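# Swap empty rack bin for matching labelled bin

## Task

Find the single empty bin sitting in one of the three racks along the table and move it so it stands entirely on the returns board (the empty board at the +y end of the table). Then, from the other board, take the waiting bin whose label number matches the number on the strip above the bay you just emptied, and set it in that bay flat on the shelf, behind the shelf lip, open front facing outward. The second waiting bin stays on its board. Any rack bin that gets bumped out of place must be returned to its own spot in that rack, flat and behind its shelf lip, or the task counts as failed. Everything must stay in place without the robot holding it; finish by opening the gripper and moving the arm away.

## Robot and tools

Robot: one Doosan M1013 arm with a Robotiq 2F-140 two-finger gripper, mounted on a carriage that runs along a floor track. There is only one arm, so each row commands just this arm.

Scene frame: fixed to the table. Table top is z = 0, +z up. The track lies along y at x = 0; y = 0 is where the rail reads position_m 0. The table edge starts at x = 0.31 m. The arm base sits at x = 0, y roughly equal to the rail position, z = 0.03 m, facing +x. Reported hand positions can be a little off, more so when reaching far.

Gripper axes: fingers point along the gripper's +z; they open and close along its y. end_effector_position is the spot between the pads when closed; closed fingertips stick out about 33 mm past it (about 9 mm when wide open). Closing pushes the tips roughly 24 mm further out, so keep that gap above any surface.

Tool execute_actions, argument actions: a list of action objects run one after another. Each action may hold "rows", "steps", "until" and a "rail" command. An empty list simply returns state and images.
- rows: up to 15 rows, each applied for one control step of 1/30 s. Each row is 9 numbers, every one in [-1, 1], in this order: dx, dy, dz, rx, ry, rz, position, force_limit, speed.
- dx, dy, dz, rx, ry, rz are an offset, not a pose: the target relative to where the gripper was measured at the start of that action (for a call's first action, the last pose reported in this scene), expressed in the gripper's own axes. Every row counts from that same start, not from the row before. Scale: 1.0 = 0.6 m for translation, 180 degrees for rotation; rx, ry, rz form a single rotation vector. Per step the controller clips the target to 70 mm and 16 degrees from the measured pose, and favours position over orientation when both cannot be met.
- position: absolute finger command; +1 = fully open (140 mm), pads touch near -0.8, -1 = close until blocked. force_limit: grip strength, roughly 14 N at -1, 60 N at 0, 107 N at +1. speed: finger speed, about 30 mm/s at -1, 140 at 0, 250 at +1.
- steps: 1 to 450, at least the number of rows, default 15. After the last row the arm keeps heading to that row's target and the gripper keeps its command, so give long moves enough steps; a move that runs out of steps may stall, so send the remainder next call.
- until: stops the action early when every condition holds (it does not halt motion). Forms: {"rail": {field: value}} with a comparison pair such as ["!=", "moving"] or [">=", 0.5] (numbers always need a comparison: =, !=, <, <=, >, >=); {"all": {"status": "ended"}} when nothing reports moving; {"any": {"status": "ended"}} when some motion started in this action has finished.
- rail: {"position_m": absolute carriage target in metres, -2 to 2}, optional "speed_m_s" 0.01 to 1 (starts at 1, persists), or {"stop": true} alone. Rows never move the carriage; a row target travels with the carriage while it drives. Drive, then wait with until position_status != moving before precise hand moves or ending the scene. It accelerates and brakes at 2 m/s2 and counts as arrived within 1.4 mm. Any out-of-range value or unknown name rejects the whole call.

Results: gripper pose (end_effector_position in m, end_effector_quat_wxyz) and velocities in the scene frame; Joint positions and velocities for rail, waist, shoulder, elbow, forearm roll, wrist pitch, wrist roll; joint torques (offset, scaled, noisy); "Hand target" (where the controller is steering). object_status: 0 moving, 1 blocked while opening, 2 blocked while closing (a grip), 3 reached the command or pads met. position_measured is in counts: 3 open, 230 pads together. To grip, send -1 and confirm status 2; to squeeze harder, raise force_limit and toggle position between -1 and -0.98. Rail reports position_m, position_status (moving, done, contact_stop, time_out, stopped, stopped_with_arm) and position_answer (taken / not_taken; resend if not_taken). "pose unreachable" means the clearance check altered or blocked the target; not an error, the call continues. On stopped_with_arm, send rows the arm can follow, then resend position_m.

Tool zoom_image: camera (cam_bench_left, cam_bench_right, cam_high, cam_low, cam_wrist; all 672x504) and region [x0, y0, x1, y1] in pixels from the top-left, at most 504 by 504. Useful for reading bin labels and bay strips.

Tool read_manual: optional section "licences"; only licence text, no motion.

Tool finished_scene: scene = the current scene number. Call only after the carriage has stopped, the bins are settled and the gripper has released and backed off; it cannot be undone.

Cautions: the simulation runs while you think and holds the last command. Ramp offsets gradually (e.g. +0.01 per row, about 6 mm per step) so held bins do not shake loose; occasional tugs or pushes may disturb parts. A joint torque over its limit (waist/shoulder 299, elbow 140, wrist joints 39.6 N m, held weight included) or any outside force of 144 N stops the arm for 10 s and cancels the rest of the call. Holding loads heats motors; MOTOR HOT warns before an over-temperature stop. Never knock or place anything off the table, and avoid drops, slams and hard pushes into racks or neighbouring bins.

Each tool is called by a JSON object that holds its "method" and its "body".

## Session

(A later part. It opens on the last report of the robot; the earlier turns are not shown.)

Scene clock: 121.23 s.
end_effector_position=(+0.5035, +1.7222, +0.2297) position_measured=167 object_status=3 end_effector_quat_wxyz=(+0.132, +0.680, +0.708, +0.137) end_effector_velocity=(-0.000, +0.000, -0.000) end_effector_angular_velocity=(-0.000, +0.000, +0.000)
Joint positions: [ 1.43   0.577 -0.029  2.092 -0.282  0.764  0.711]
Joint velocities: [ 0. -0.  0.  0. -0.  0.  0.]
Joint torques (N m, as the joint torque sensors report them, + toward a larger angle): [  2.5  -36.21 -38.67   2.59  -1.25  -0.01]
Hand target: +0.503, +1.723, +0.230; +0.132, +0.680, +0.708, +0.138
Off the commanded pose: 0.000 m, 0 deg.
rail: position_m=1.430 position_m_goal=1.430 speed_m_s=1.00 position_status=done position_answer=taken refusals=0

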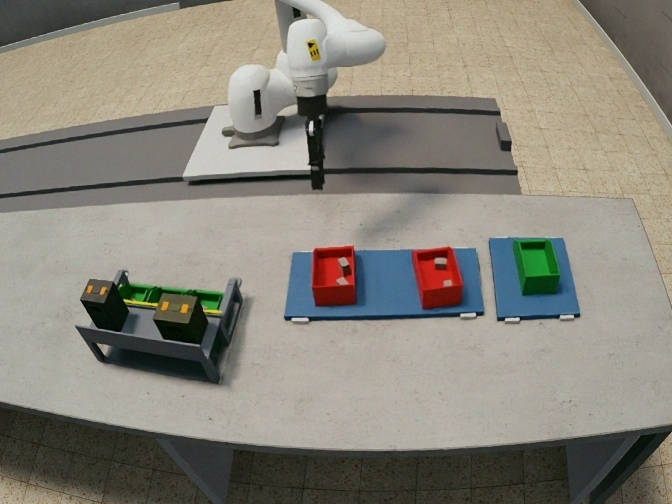

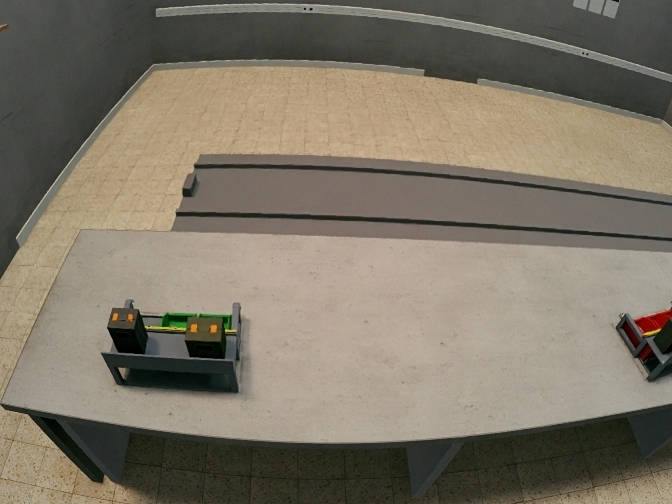

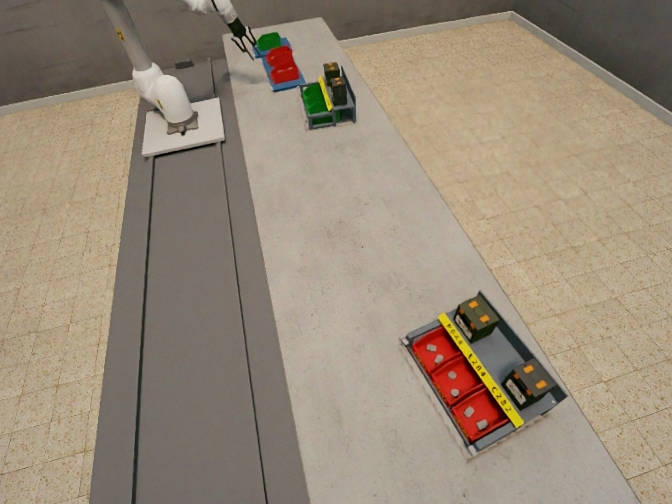

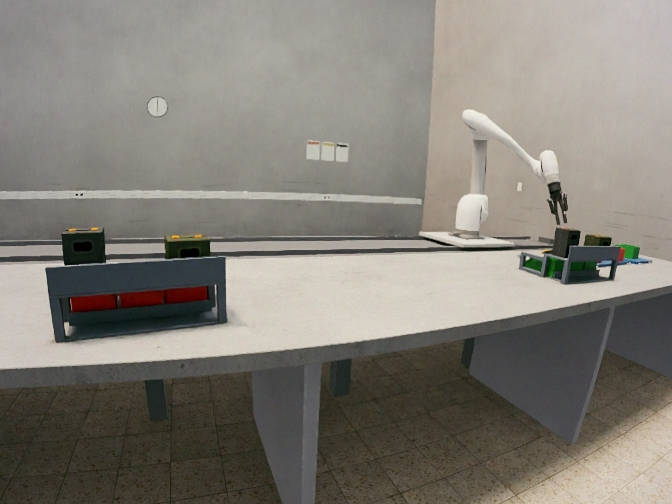

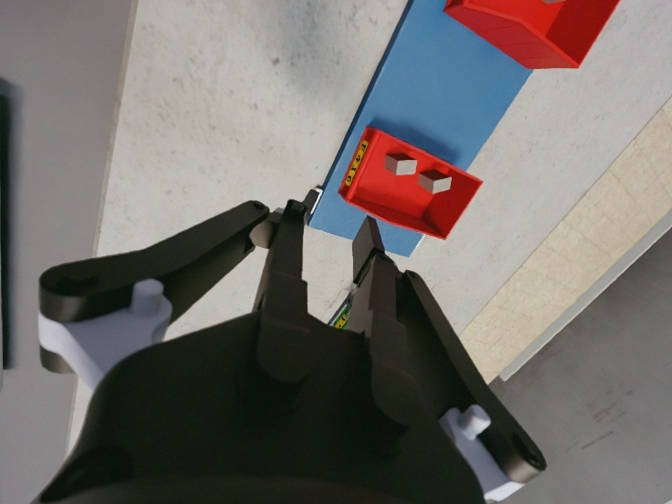

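{"method": "execute_actions", "body": {"actions": [{"rail":{"position_m":1.74},"rows":[[0,0.005,0.01,0,0,0,-0.3,0,0],[0,0.01,0.02,0,0,0,-0.3,0,0],[0,0.015,0.03,0,0,0,-0.3,0,0],[0,0.02,0.04,0,0,0,-0.3,0,0],[0,0.025,0.05,0,0,0,-0.3,0,0],[0,0.03,0.06,0,0,0,-0.3,0,0],[0,0.035,0.07,0,0,0,-0.3,0,0],[0,0.04,0.08,0,0,0,-0.3,0,0],[0,0.04,0.09,0,0,0,-0.3,0,0],[0,0.04,0.1,0,0,0,-0.3,0,0]],"steps":100,"until":{"rail":{"position_status":["!=","moving"]}}},{"steps":4}]}}

{"method": "zoom_image", "body": {"camera": "cam_wrist", "region": [240, 40, 480, 280]}}

Scene clock: 126.97 s.
end_effector_position=(+0.5481, +2.0344, +0.1829) position_measured=167 object_status=3 end_effector_quat_wxyz=(+0.132, +0.680, +0.708, +0.137) end_effector_velocity=(+0.000, -0.000, +0.000) end_effector_angular_velocity=(+0.000, -0.000, -0.000)
Joint positions: [ 1.74   0.532  0.075  2.083 -0.293  0.663  0.695]
Joint velocities: [-0.001 -0.     0.    -0.    -0.     0.     0.   ]
Joint torques (N m, as the joint torque sensors report them, + toward a larger angle): [  2.96 -44.01 -36.81   2.42  -1.18  -0.02]
Hand target: +0.548, +2.034, +0.183; +0.132, +0.680, +0.708, +0.137
Off the commanded pose: 0.000 m, 0 deg.
rail: position_m=1.740 position_m_goal=1.740 speed_m_s=1.00 position_status=done position_answer=taken refusals=0

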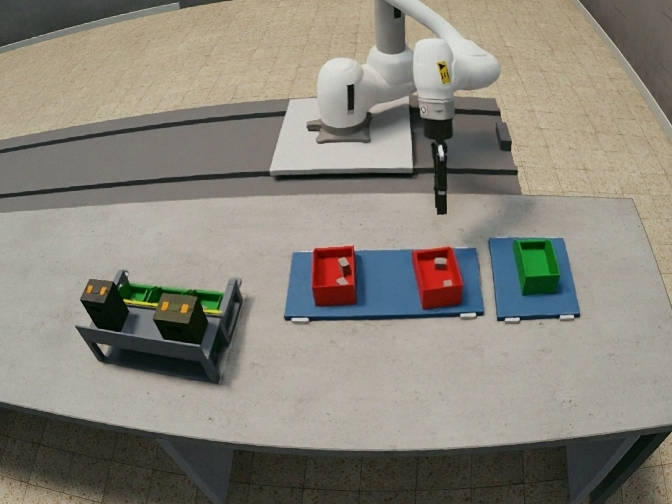

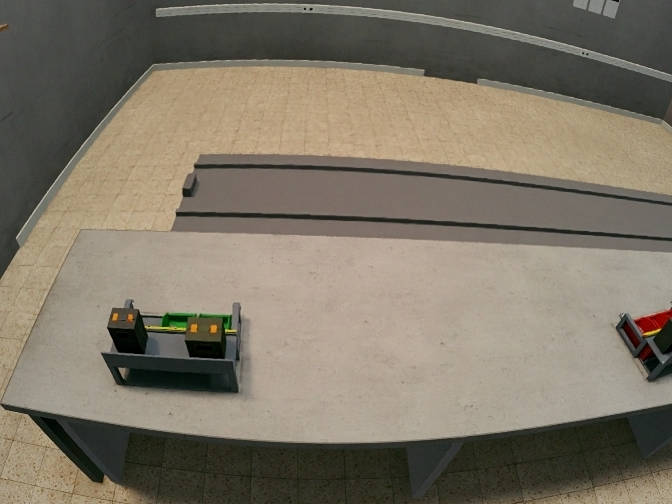

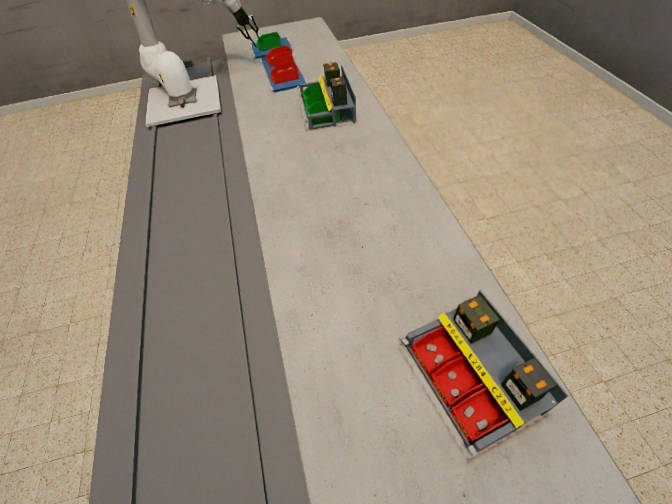

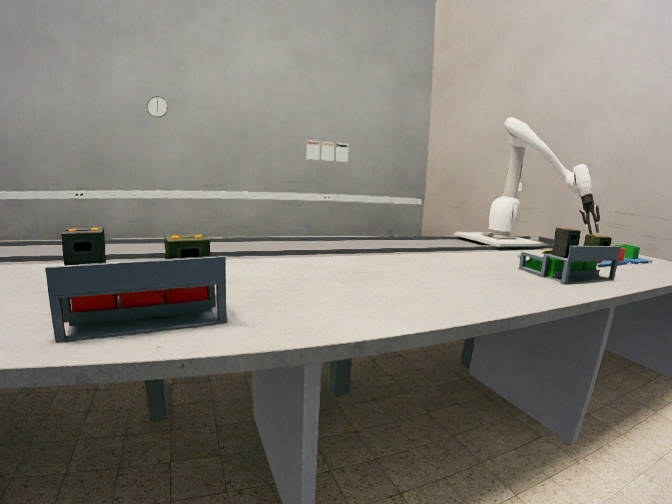

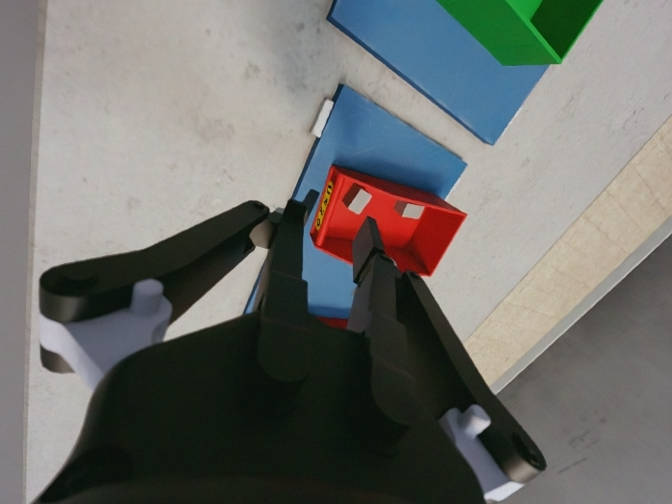

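Region (240, 40, 480, 280) of cam_wrist's 672x504 image, scaled by 2.100, with more detail than that image has.

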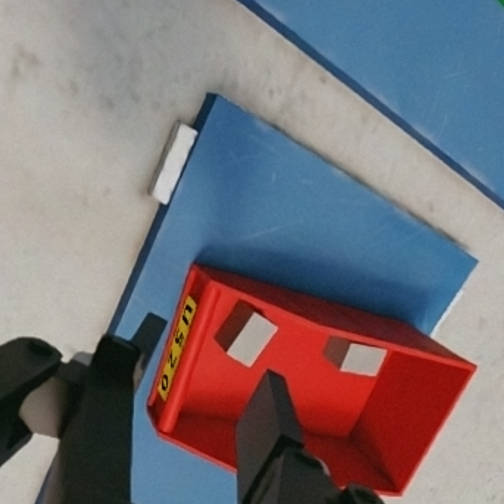

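{"method": "execute_actions", "body": {"actions": [{"rows":[[-0.008,0,0.01,0,0.0015,-0.004,-0.3,0,0],[-0.018,0,0.022,0,0.003,-0.008,-0.3,0,0],[-0.028,0,0.035,0,0.005,-0.012,-0.3,0,0],[-0.038,0,0.05,0,0.007,-0.017,-0.3,0,0],[-0.048,0,0.065,0,0.009,-0.022,-0.3,0,0],[-0.058,0,0.08,0,0.011,-0.027,-0.3,0,0],[-0.066,0,0.095,0,0.0125,-0.031,-0.3,0,0],[-0.07,0,0.108,0,0.0135,-0.0335,-0.3,0,0],[-0.07,0,0.117,0,0.0135,-0.0335,-0.3,0,0]],"steps":22}]}}

{"method": "zoom_image", "body": {"camera": "cam_wrist", "region": [240, 40, 480, 280]}}

Scene clock: 135.17 s.
end_effector_position=(+0.5759, +1.9932, +0.1178) position_measured=167 object_status=3 end_effector_quat_wxyz=(+0.125, +0.639, +0.745, +0.145) end_effector_velocity=(+0.000, +0.000, -0.000) end_effector_angular_velocity=(+0.000, +0.000, +0.000)
Joint positions: [ 1.74   0.41   0.145  2.149 -0.208  0.484  0.424]
Joint velocities: [ 0.    -0.     0.    -0.     0.001 -0.    -0.002]
Joint torques (N m, as the joint torque sensors report them, + toward a larger angle): [  3.15 -48.93 -32.94   2.84  -1.29   0.1 ]
Hand target: +0.576, +1.993, +0.118; +0.125, +0.639, +0.745, +0.145
Off the commanded pose: 0.000 m, 0 deg.
rail: position_m=1.740 position_m_goal=1.740 speed_m_s=1.00 position_status=done position_answer=taken refusals=0

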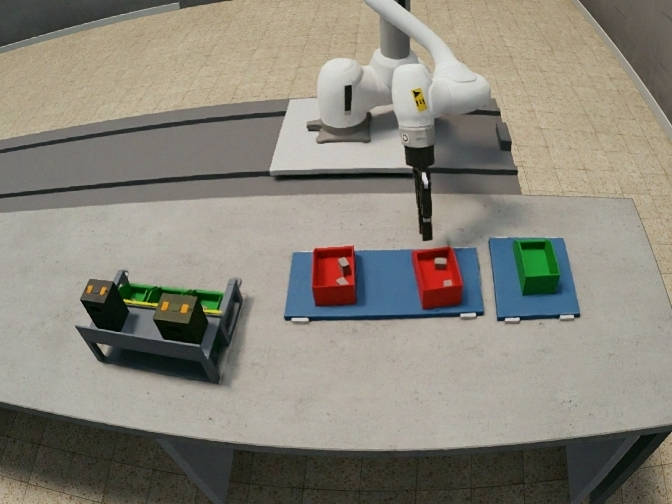

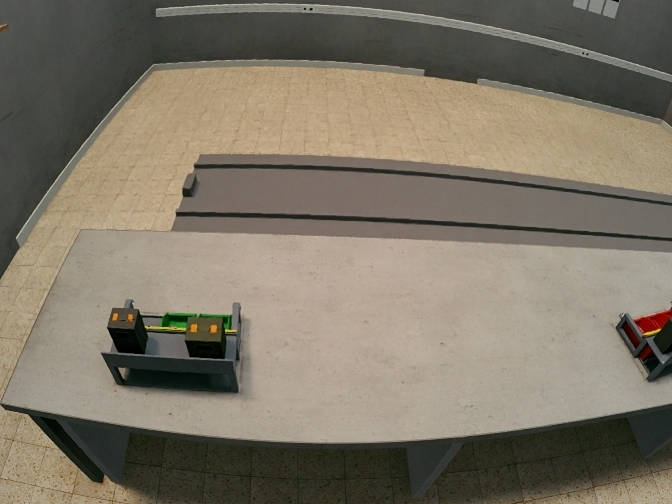

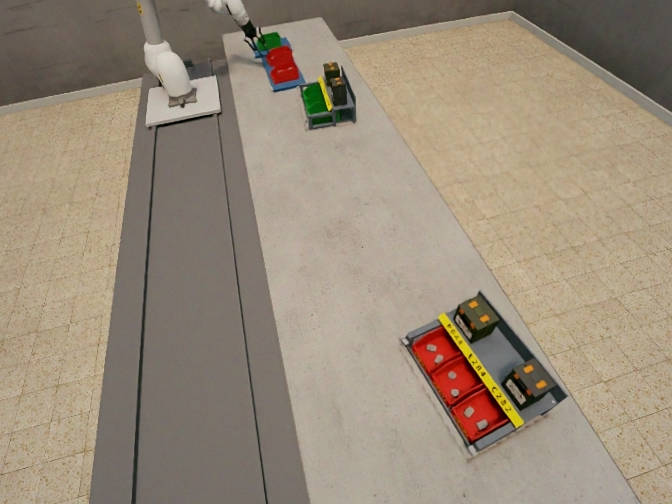

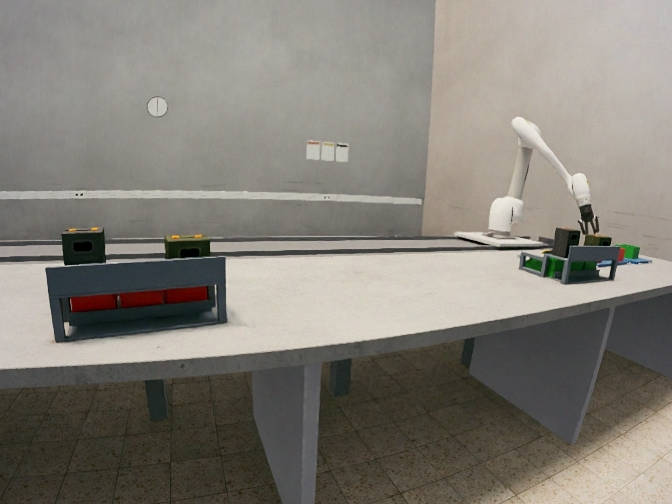

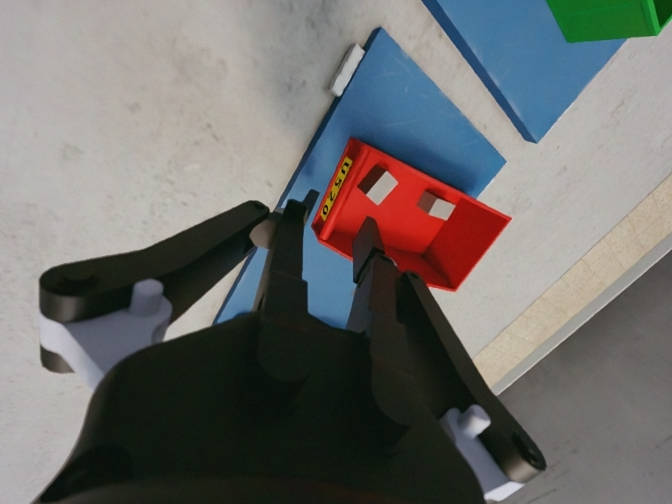

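Region (240, 40, 480, 280) of cam_wrist's 672x504 image, scaled by 2.100, with more detail than that image has.

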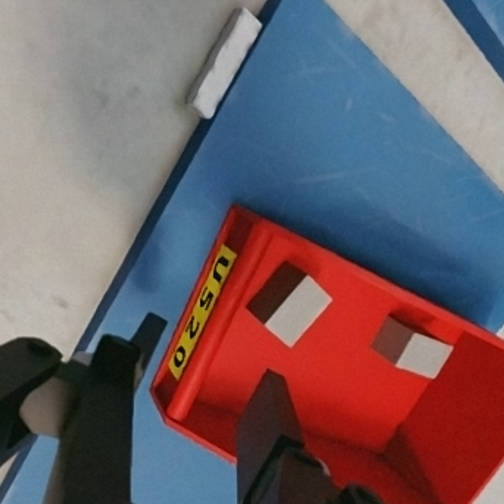

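{"method": "execute_actions", "body": {"actions": [{"rows":[[0.002,0,0.01,0,0,0,-0.3,0,0],[0.004,0,0.02,0,0,0,-0.3,0,0],[0.006,0,0.03,0,0,0,-0.3,0,0],[0.008,0,0.04,0,0,0,-0.3,0,0],[0.01,0,0.05,0,0,0,-0.3,0,0],[0.012,0,0.058,0,0,0,-0.3,0,0],[0.014,0,0.065,0,0,0,-0.3,0,0],[0.014,0,0.071,0,0,0,-0.3,0,0],[0.014,0,0.075,0,0,0,-0.3,0,0],[0.014,0,0.077,0,0,0,-0.3,0,0]],"steps":18},{"rows":[[0,0,0,0,0,0,-1,1,-0.3]],"steps":22}]}}

{"method": "zoom_image", "body": {"camera": "cam_wrist", "region": [240, 60, 480, 300]}}

Scene clock: 141.87 s.
end_effector_position=(+0.5917, +2.0041, +0.0749) position_measured=225 object_status=2 end_effector_quat_wxyz=(+0.125, +0.639, +0.745, +0.145) end_effector_velocity=(+0.000, +0.000, +0.000) end_effector_angular_velocity=(+0.000, -0.000, -0.000)
Joint positions: [ 1.74   0.417  0.228  2.148 -0.253  0.405  0.478]
Joint velocities: [ 0.  0. -0. -0.  0. -0. -0.]
Joint torques (N m, as the joint torque sensors report them, + toward a larger angle): [  1.67 -46.56 -27.47   2.04  -1.43   0.12]
Hand target: +0.592, +2.004, +0.075; +0.125, +0.639, +0.745, +0.145
Off the commanded pose: 0.000 m, 0 deg.
rail: position_m=1.740 position_m_goal=1.740 speed_m_s=1.00 position_status=done position_answer=taken refusals=0

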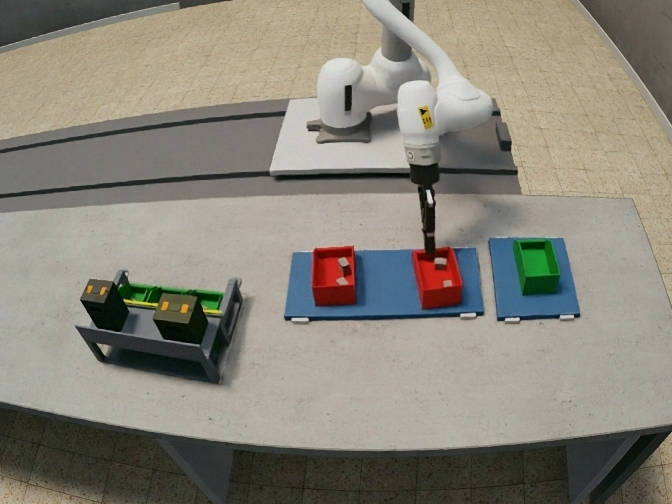

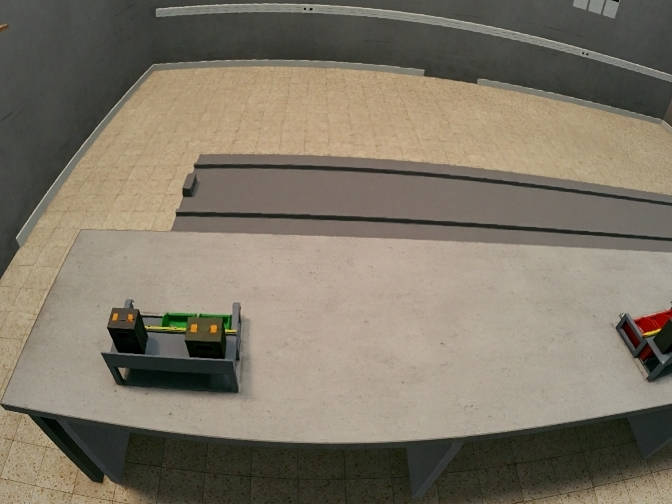

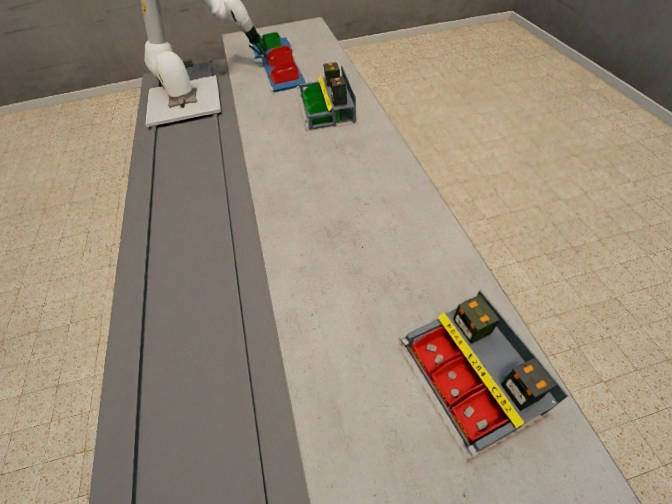

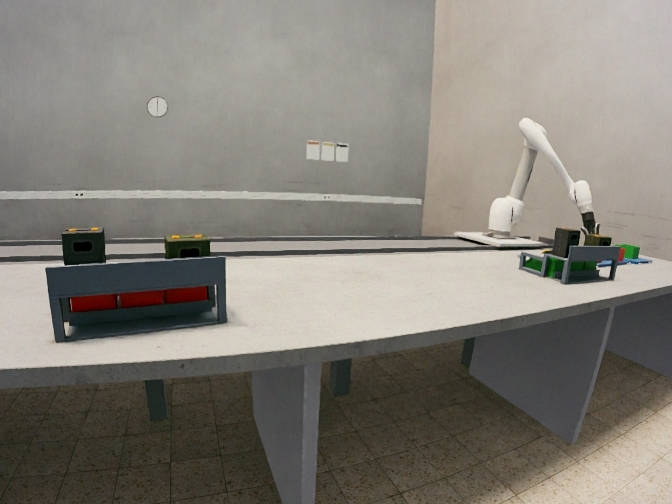

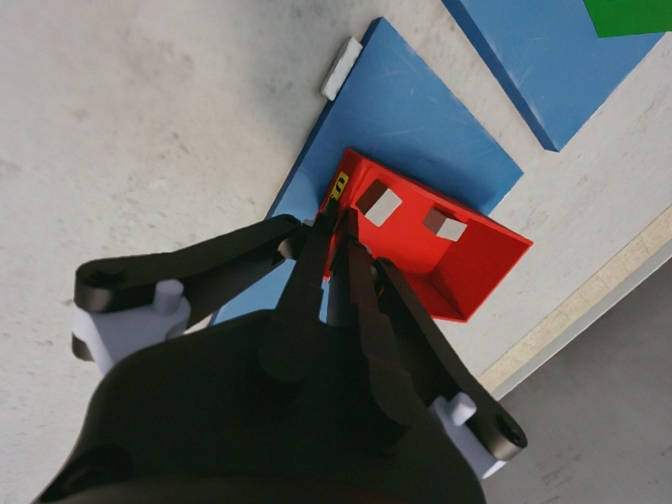

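Region (240, 60, 480, 300) of cam_wrist's 672x504 image, scaled by 2.100, with more detail than that image has.

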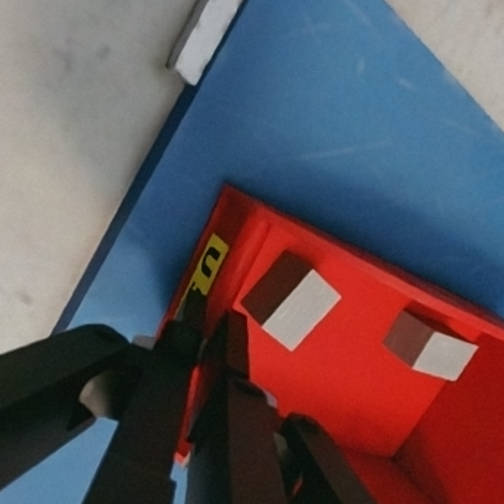

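{"method": "execute_actions", "body": {"actions": [{"rows":[[0,0.003,-0.006,0,0,0,-1,1,0],[0,0.008,-0.015,0,0,0,-1,1,0],[0,0.015,-0.027,0,0,0,-1,1,0],[0,0.024,-0.042,0,-0.001,0.002,-1,1,0],[0,0.034,-0.059,0,-0.002,0.004,-1,1,0],[0,0.045,-0.078,0,-0.003,0.007,-1,1,0],[0,0.057,-0.098,0,-0.004,0.01,-1,1,0],[0,0.069,-0.118,0,-0.005,0.013,-1,1,0],[0,0.081,-0.138,0,-0.0065,0.016,-1,1,0],[0,0.093,-0.158,0,-0.008,0.019,-1,1,0],[0,0.105,-0.178,0,-0.009,0.022,-1,1,0],[0,0.117,-0.198,0,-0.01,0.025,-1,1,0],[0,0.129,-0.218,0,-0.011,0.028,-1,1,0],[0,0.141,-0.238,0,-0.0125,0.031,-1,1,0],[0,0.153,-0.258,0,-0.0135,0.0335,-1,1,0]],"steps":22},{"rail":{"position_m":-2.0},"rows":[[0,0.01,-0.017,0,0,0,-1,1,0],[0,0.02,-0.034,0,0,0,-1,1,0],[0,0.03,-0.051,0,0,0,-1,1,0],[0,0.04,-0.068,0,0,0,-1,1,0],[0,0.05,-0.085,0,0,0,-1,1,0],[0,0.06,-0.102,0,0,0,-1,1,0],[0,0.07,-0.119,0,0,0,-1,1,0],[0,0.078,-0.134,0,0,0,-1,1,0]],"steps":18},{"rows":[[-0.02,0,0,0,0,0,-1,1,0],[-0.05,0,0,0,0,0,-1,1,0],[-0.08,0,0,0,0,0,-1,1,0],[-0.11,0,0,0,0,0,-1,1,0],[-0.14,0,0,0,0,0,-1,1,0],[-0.17,0,0,0,0,0,-1,1,0],[-0.2,0,0,0,0,0,-1,1,0],[-0.23,0,0,0,0,0,-1,1,0],[-0.26,0,0,0,0,0,-1,1,0],[-0.29,0,0,0,0,0,-1,1,0],[-0.32,0,0,0,0,0,-1,1,0],[-0.35,0,0,0,0,0,-1,1,0],[-0.38,0,0,0,0,0,-1,1,0],[-0.41,0,0,0,0,0,-1,1,0],[-0.44,0,0,0,0,0,-1,1,0]],"steps":25},{"rows":[[-0.03,0,0,0,0,0,-1,1,0],[-0.06,0,0,0,0,0,-1,1,0],[-0.09,0,0,0,0,0,-1,1,0],[-0.12,0,0,0,0,0,-1,1,0],[-0.15,0,0,0,0,0,-1,1,0],[-0.18,0,0,0,0,0,-1,1,0],[-0.21,0,0,0,0,0,-1,1,0],[-0.25,0,0,0,0,0,-1,1,0],[-0.29,0,0,0,0,0,-1,1,0],[-0.33,0,0,0,0,0,-1,1,0],[-0.37,0,0,0,0,0,-1,1,0],[-0.41,0,0,0,0,0,-1,1,0],[-0.44,0,0,0,0,0,-1,1,0],[-0.47,0,0,0,0,0,-1,1,0],[-0.493,0,0,0,0,0,-1,1,0]],"steps":200,"until":{"rail":{"position_status":["!=","moving"]}}},{"steps":5}]}}

Scene clock: 161.00 s.
end_effector_position=(+0.6515, -2.2925, +0.3452) position_measured=225 object_status=2 end_effector_quat_wxyz=(+0.134, +0.681, +0.707, +0.137) end_effector_velocity=(+0.000, -0.000, -0.000) end_effector_angular_velocity=(-0.000, -0.000, -0.000)
Joint positions: [-2.    -0.569  0.103  1.732  0.254  0.998 -0.71 ]
Joint velocities: [ 0. -0.  0. -0. -0. -0.  0.]
Joint torques (N m, as the joint torque sensors report them, + toward a larger angle): [  3.21 -54.97 -44.75   4.27  -1.81   0.08]
Hand target: +0.652, -2.292, +0.345; +0.134, +0.681, +0.707, +0.137
Off the commanded pose: 0.001 m, 0 deg.
rail: position_m=-2.000 position_m_goal=-2.000 speed_m_s=1.00 position_status=done position_answer=taken refusals=0

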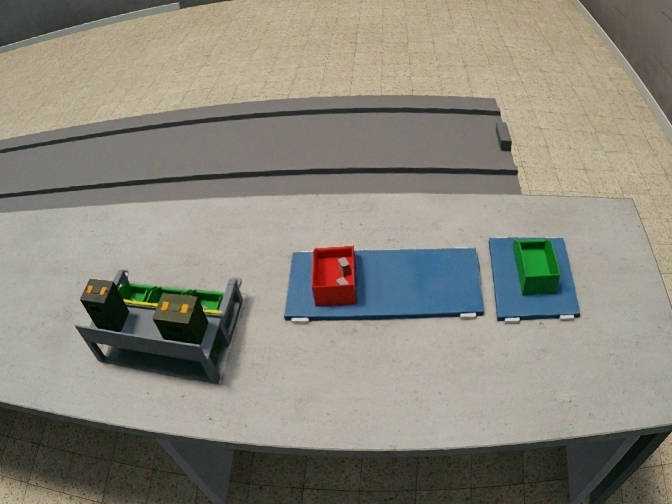

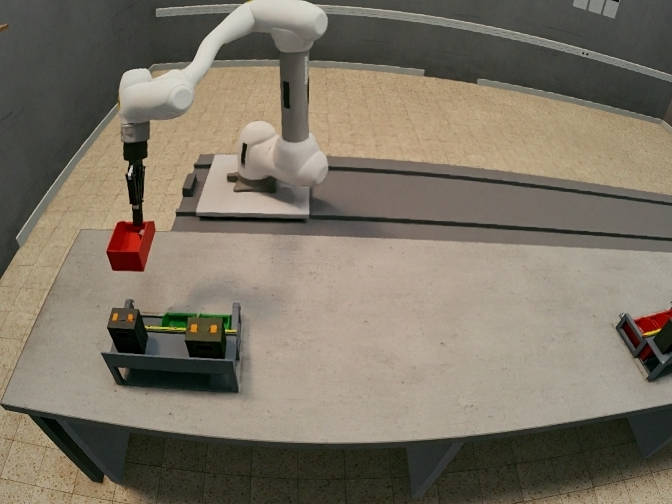

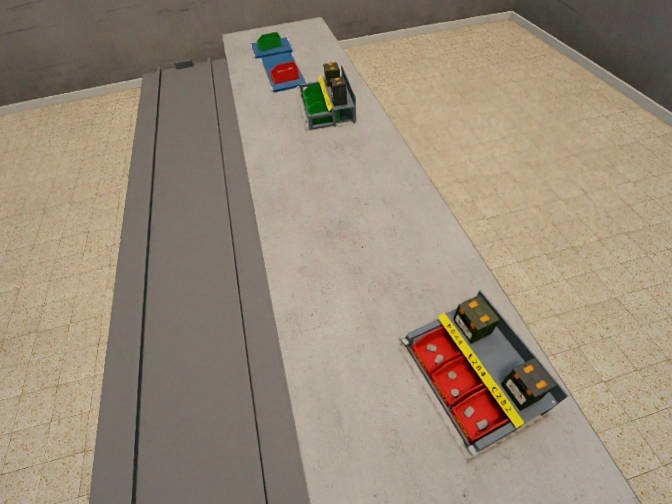

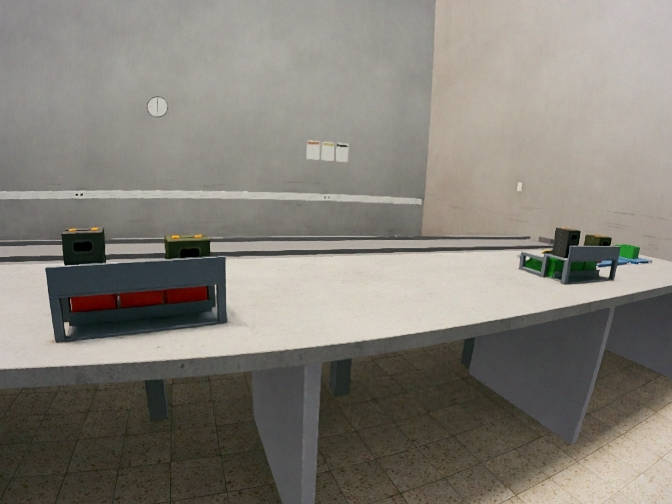

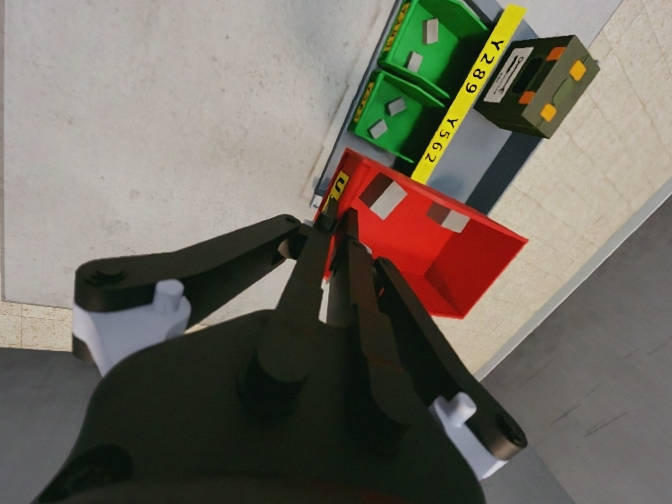

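{"method": "execute_actions", "body": {"actions": [{"rows":[[0,-0.002,0.01,0,0,0,-1,1,0],[0,-0.006,0.025,0,0,0,-1,1,0],[0,-0.011,0.045,0,0,0,-1,1,0],[0,-0.016,0.068,0,0,0,-1,1,0],[0,-0.022,0.092,0,0,0,-1,1,0],[0,-0.027,0.116,0,0,0,-1,1,0],[0,-0.033,0.14,0,0,0,-1,1,0],[0,-0.039,0.164,0,0,0,-1,1,0],[0,-0.044,0.188,0,0,0,-1,1,0],[0,-0.05,0.212,0,0,0,-1,1,0],[0,-0.056,0.236,0,0,0,-1,1,0],[0,-0.061,0.258,0,0,0,-1,1,0],[0,-0.065,0.276,0,0,0,-1,1,0],[0,-0.068,0.289,0,0,0,-1,1,0],[0,-0.0697,0.2955,0,0,0,-1,1,0]],"steps":25}]}}

{"method": "zoom_image", "body": {"camera": "cam_bench_right", "region": [90, 230, 260, 370]}}

Scene clock: 168.03 s.
end_effector_position=(+0.6791, -2.2916, +0.1650) position_measured=225 object_status=2 end_effector_quat_wxyz=(+0.134, +0.681, +0.707, +0.137) end_effector_velocity=(+0.001, -0.000, -0.000) end_effector_angular_velocity=(-0.000, -0.001, +0.000)
Joint positions: [-2.    -0.544  0.262  1.893  0.327  0.685 -0.804]
Joint velocities: [ 0.     0.     0.001 -0.001  0.001 -0.001 -0.001]
Joint torques (N m, as the joint torque sensors report them, + toward a larger angle): [  3.12 -67.39 -40.06   3.55  -1.84   0.11]
Hand target: +0.679, -2.291, +0.165; +0.134, +0.681, +0.707, +0.137
Off the commanded pose: 0.000 m, 0 deg.
rail: position_m=-2.000 position_m_goal=-2.000 speed_m_s=1.00 position_status=done position_answer=taken refusals=0

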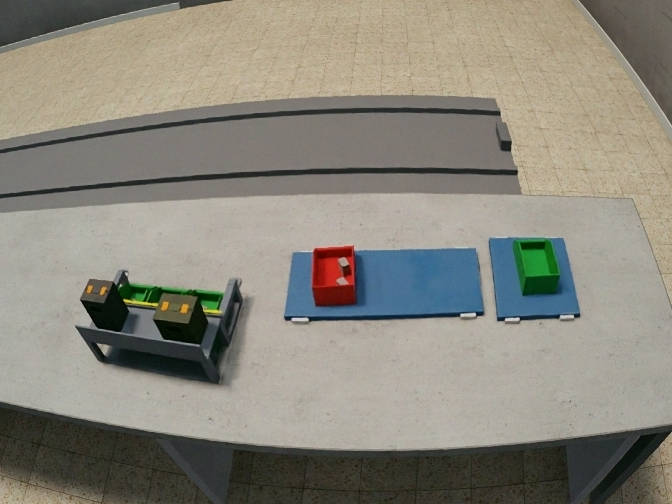

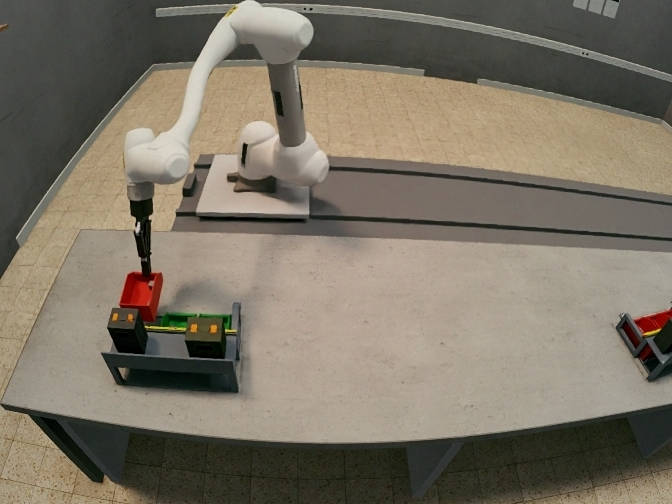

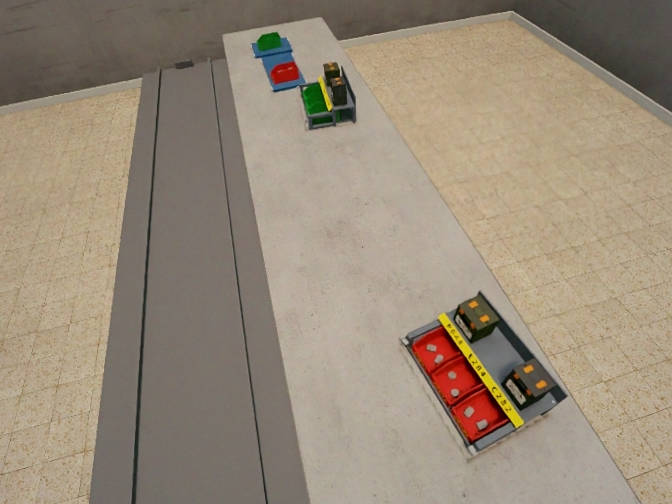

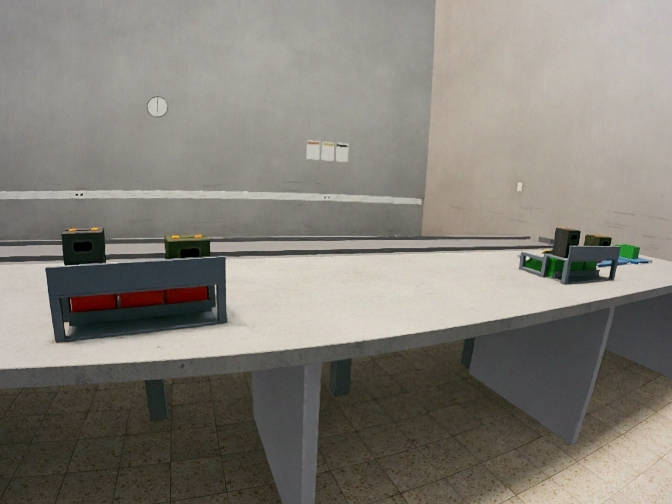

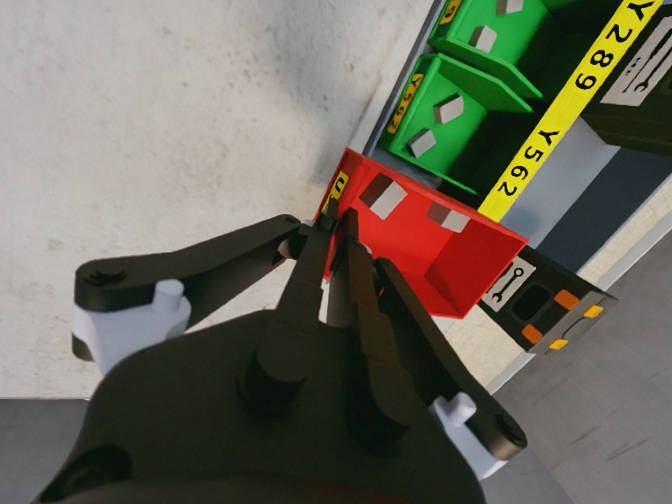

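Region (90, 230, 260, 370) of cam_bench_right's 672x504 image, scaled by 2.965, with more detail than that image has; it fills the top 415 rows of this view, and the rest is white.

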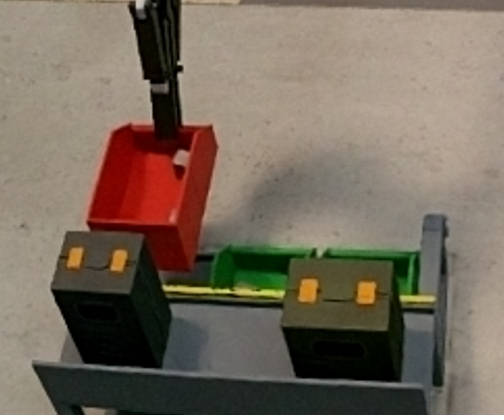

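{"method": "execute_actions", "body": {"actions": [{"rows":[[0,-0.003,0.007,0,0,0,-1,1,0],[0,-0.007,0.017,0,0,0,-1,1,0],[0,-0.011,0.027,0.001,0,0,-1,1,0],[0,-0.015,0.037,0.001,0,0,-1,1,0],[0,-0.019,0.047,0.002,0,0,-1,1,0],[0,-0.023,0.057,0.002,0,0,-1,1,0],[0,-0.027,0.067,0.003,0,0,-1,1,0],[0,-0.031,0.077,0.003,0,0,-1,1,0],[0,-0.035,0.087,0.004,0,0,-1,1,0],[0,-0.039,0.097,0.004,0,0,-1,1,0],[0,-0.043,0.106,0.005,0,0,-1,1,0],[0,-0.046,0.114,0.005,0,0,-1,1,0],[0,-0.0485,0.12,0.005,0,0,-1,1,0],[0,-0.05,0.1235,0.005,0,0,-1,1,0],[0,-0.0506,0.1251,0.005,0,0,-1,1,0]],"steps":25}]}}

{"method": "zoom_image", "body": {"camera": "cam_bench_right", "region": [90, 250, 260, 370]}}

{"method": "zoom_image", "body": {"camera": "cam_wrist", "region": [330, 100, 610, 370]}}

Scene clock: 173.47 s.
end_effector_position=(+0.6791, -2.2917, +0.0840) position_measured=225 object_status=2 end_effector_quat_wxyz=(+0.128, +0.682, +0.708, +0.131) end_effector_velocity=(-0.000, +0.000, -0.000) end_effector_angular_velocity=(+0.000, +0.000, +0.000)
Joint positions: [-2.    -0.54   0.35   1.945  0.373  0.562 -0.865]
Joint velocities: [ 0.  0.  0.  0.  0. -0. -0.]
Joint torques (N m, as the joint torque sensors report them, + toward a larger angle): [  1.68 -72.72 -36.82   3.11  -1.51   0.05]
Hand target: +0.679, -2.291, +0.084; +0.128, +0.682, +0.708, +0.131
Off the commanded pose: 0.000 m, 0 deg.
rail: position_m=-2.000 position_m_goal=-2.000 speed_m_s=1.00 position_status=done position_answer=taken refusals=0

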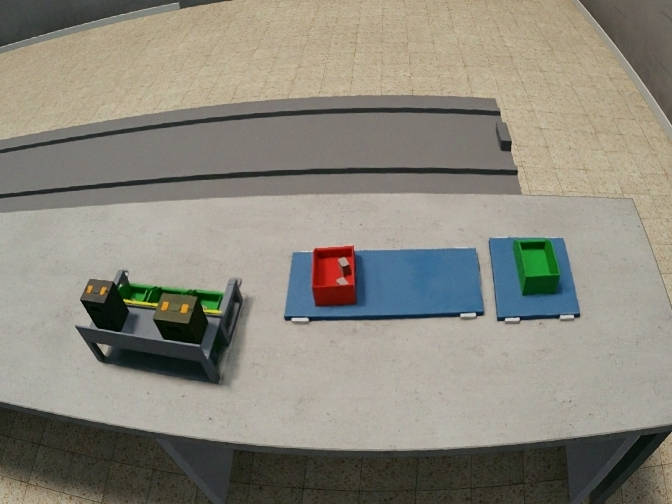

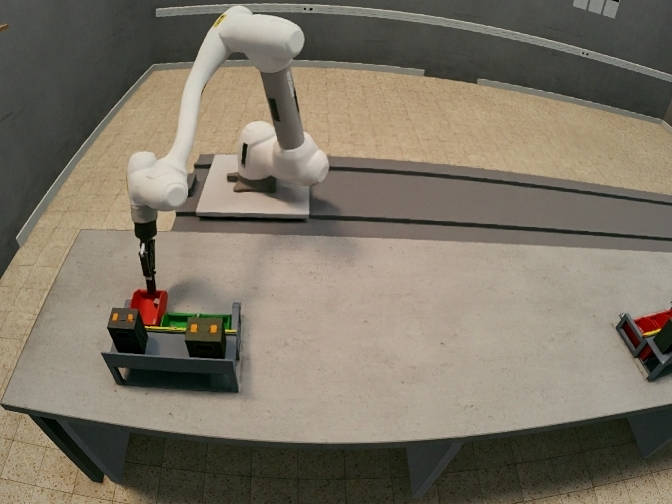

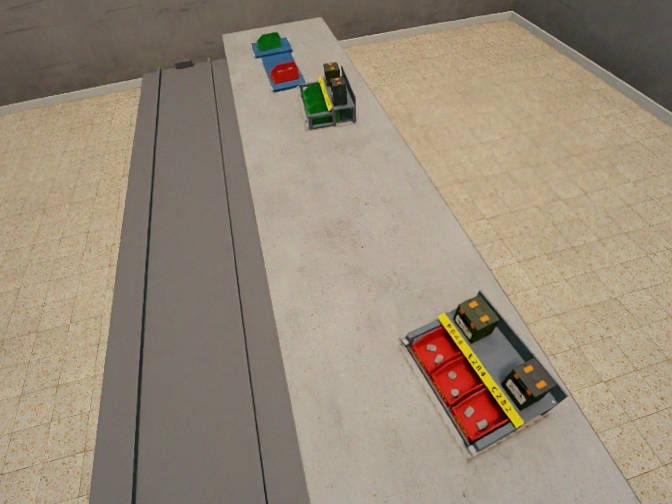

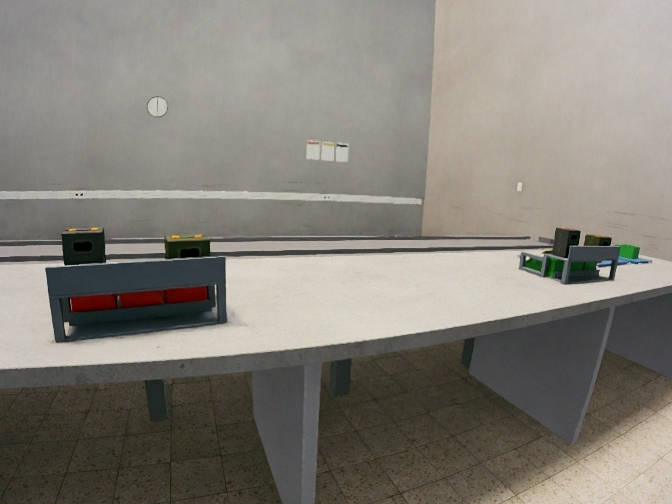

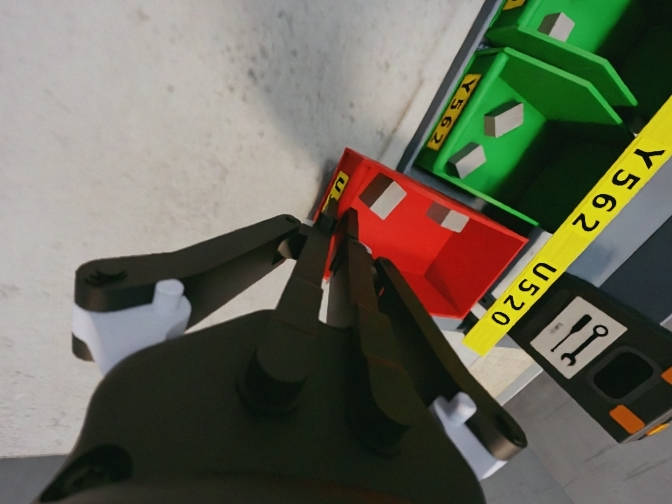

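Region (90, 250, 260, 370) of cam_bench_right's 672x504 image, scaled by 2.965, with more detail than that image has; it fills the top 356 rows of this view, and the rest is white.

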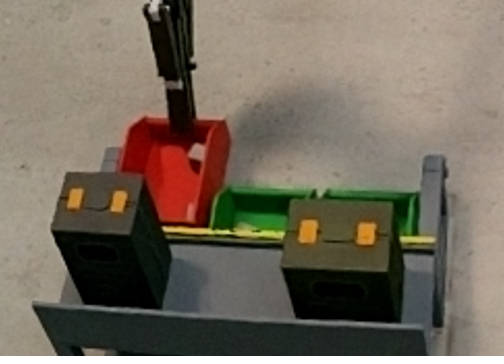

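Region (330, 100, 610, 370) of cam_wrist's 672x504 image, scaled by 1.800, with more detail than that image has; it fills the top 486 rows of this view, and the rest is white.

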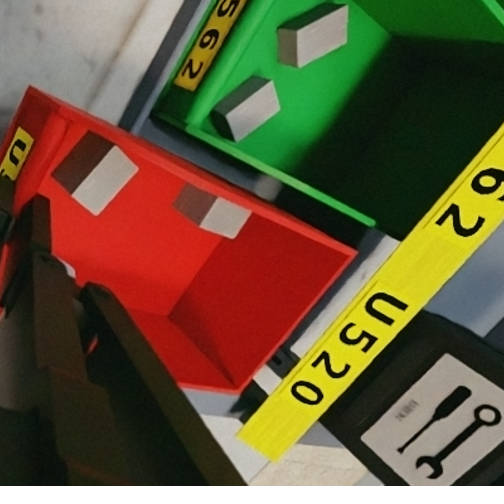

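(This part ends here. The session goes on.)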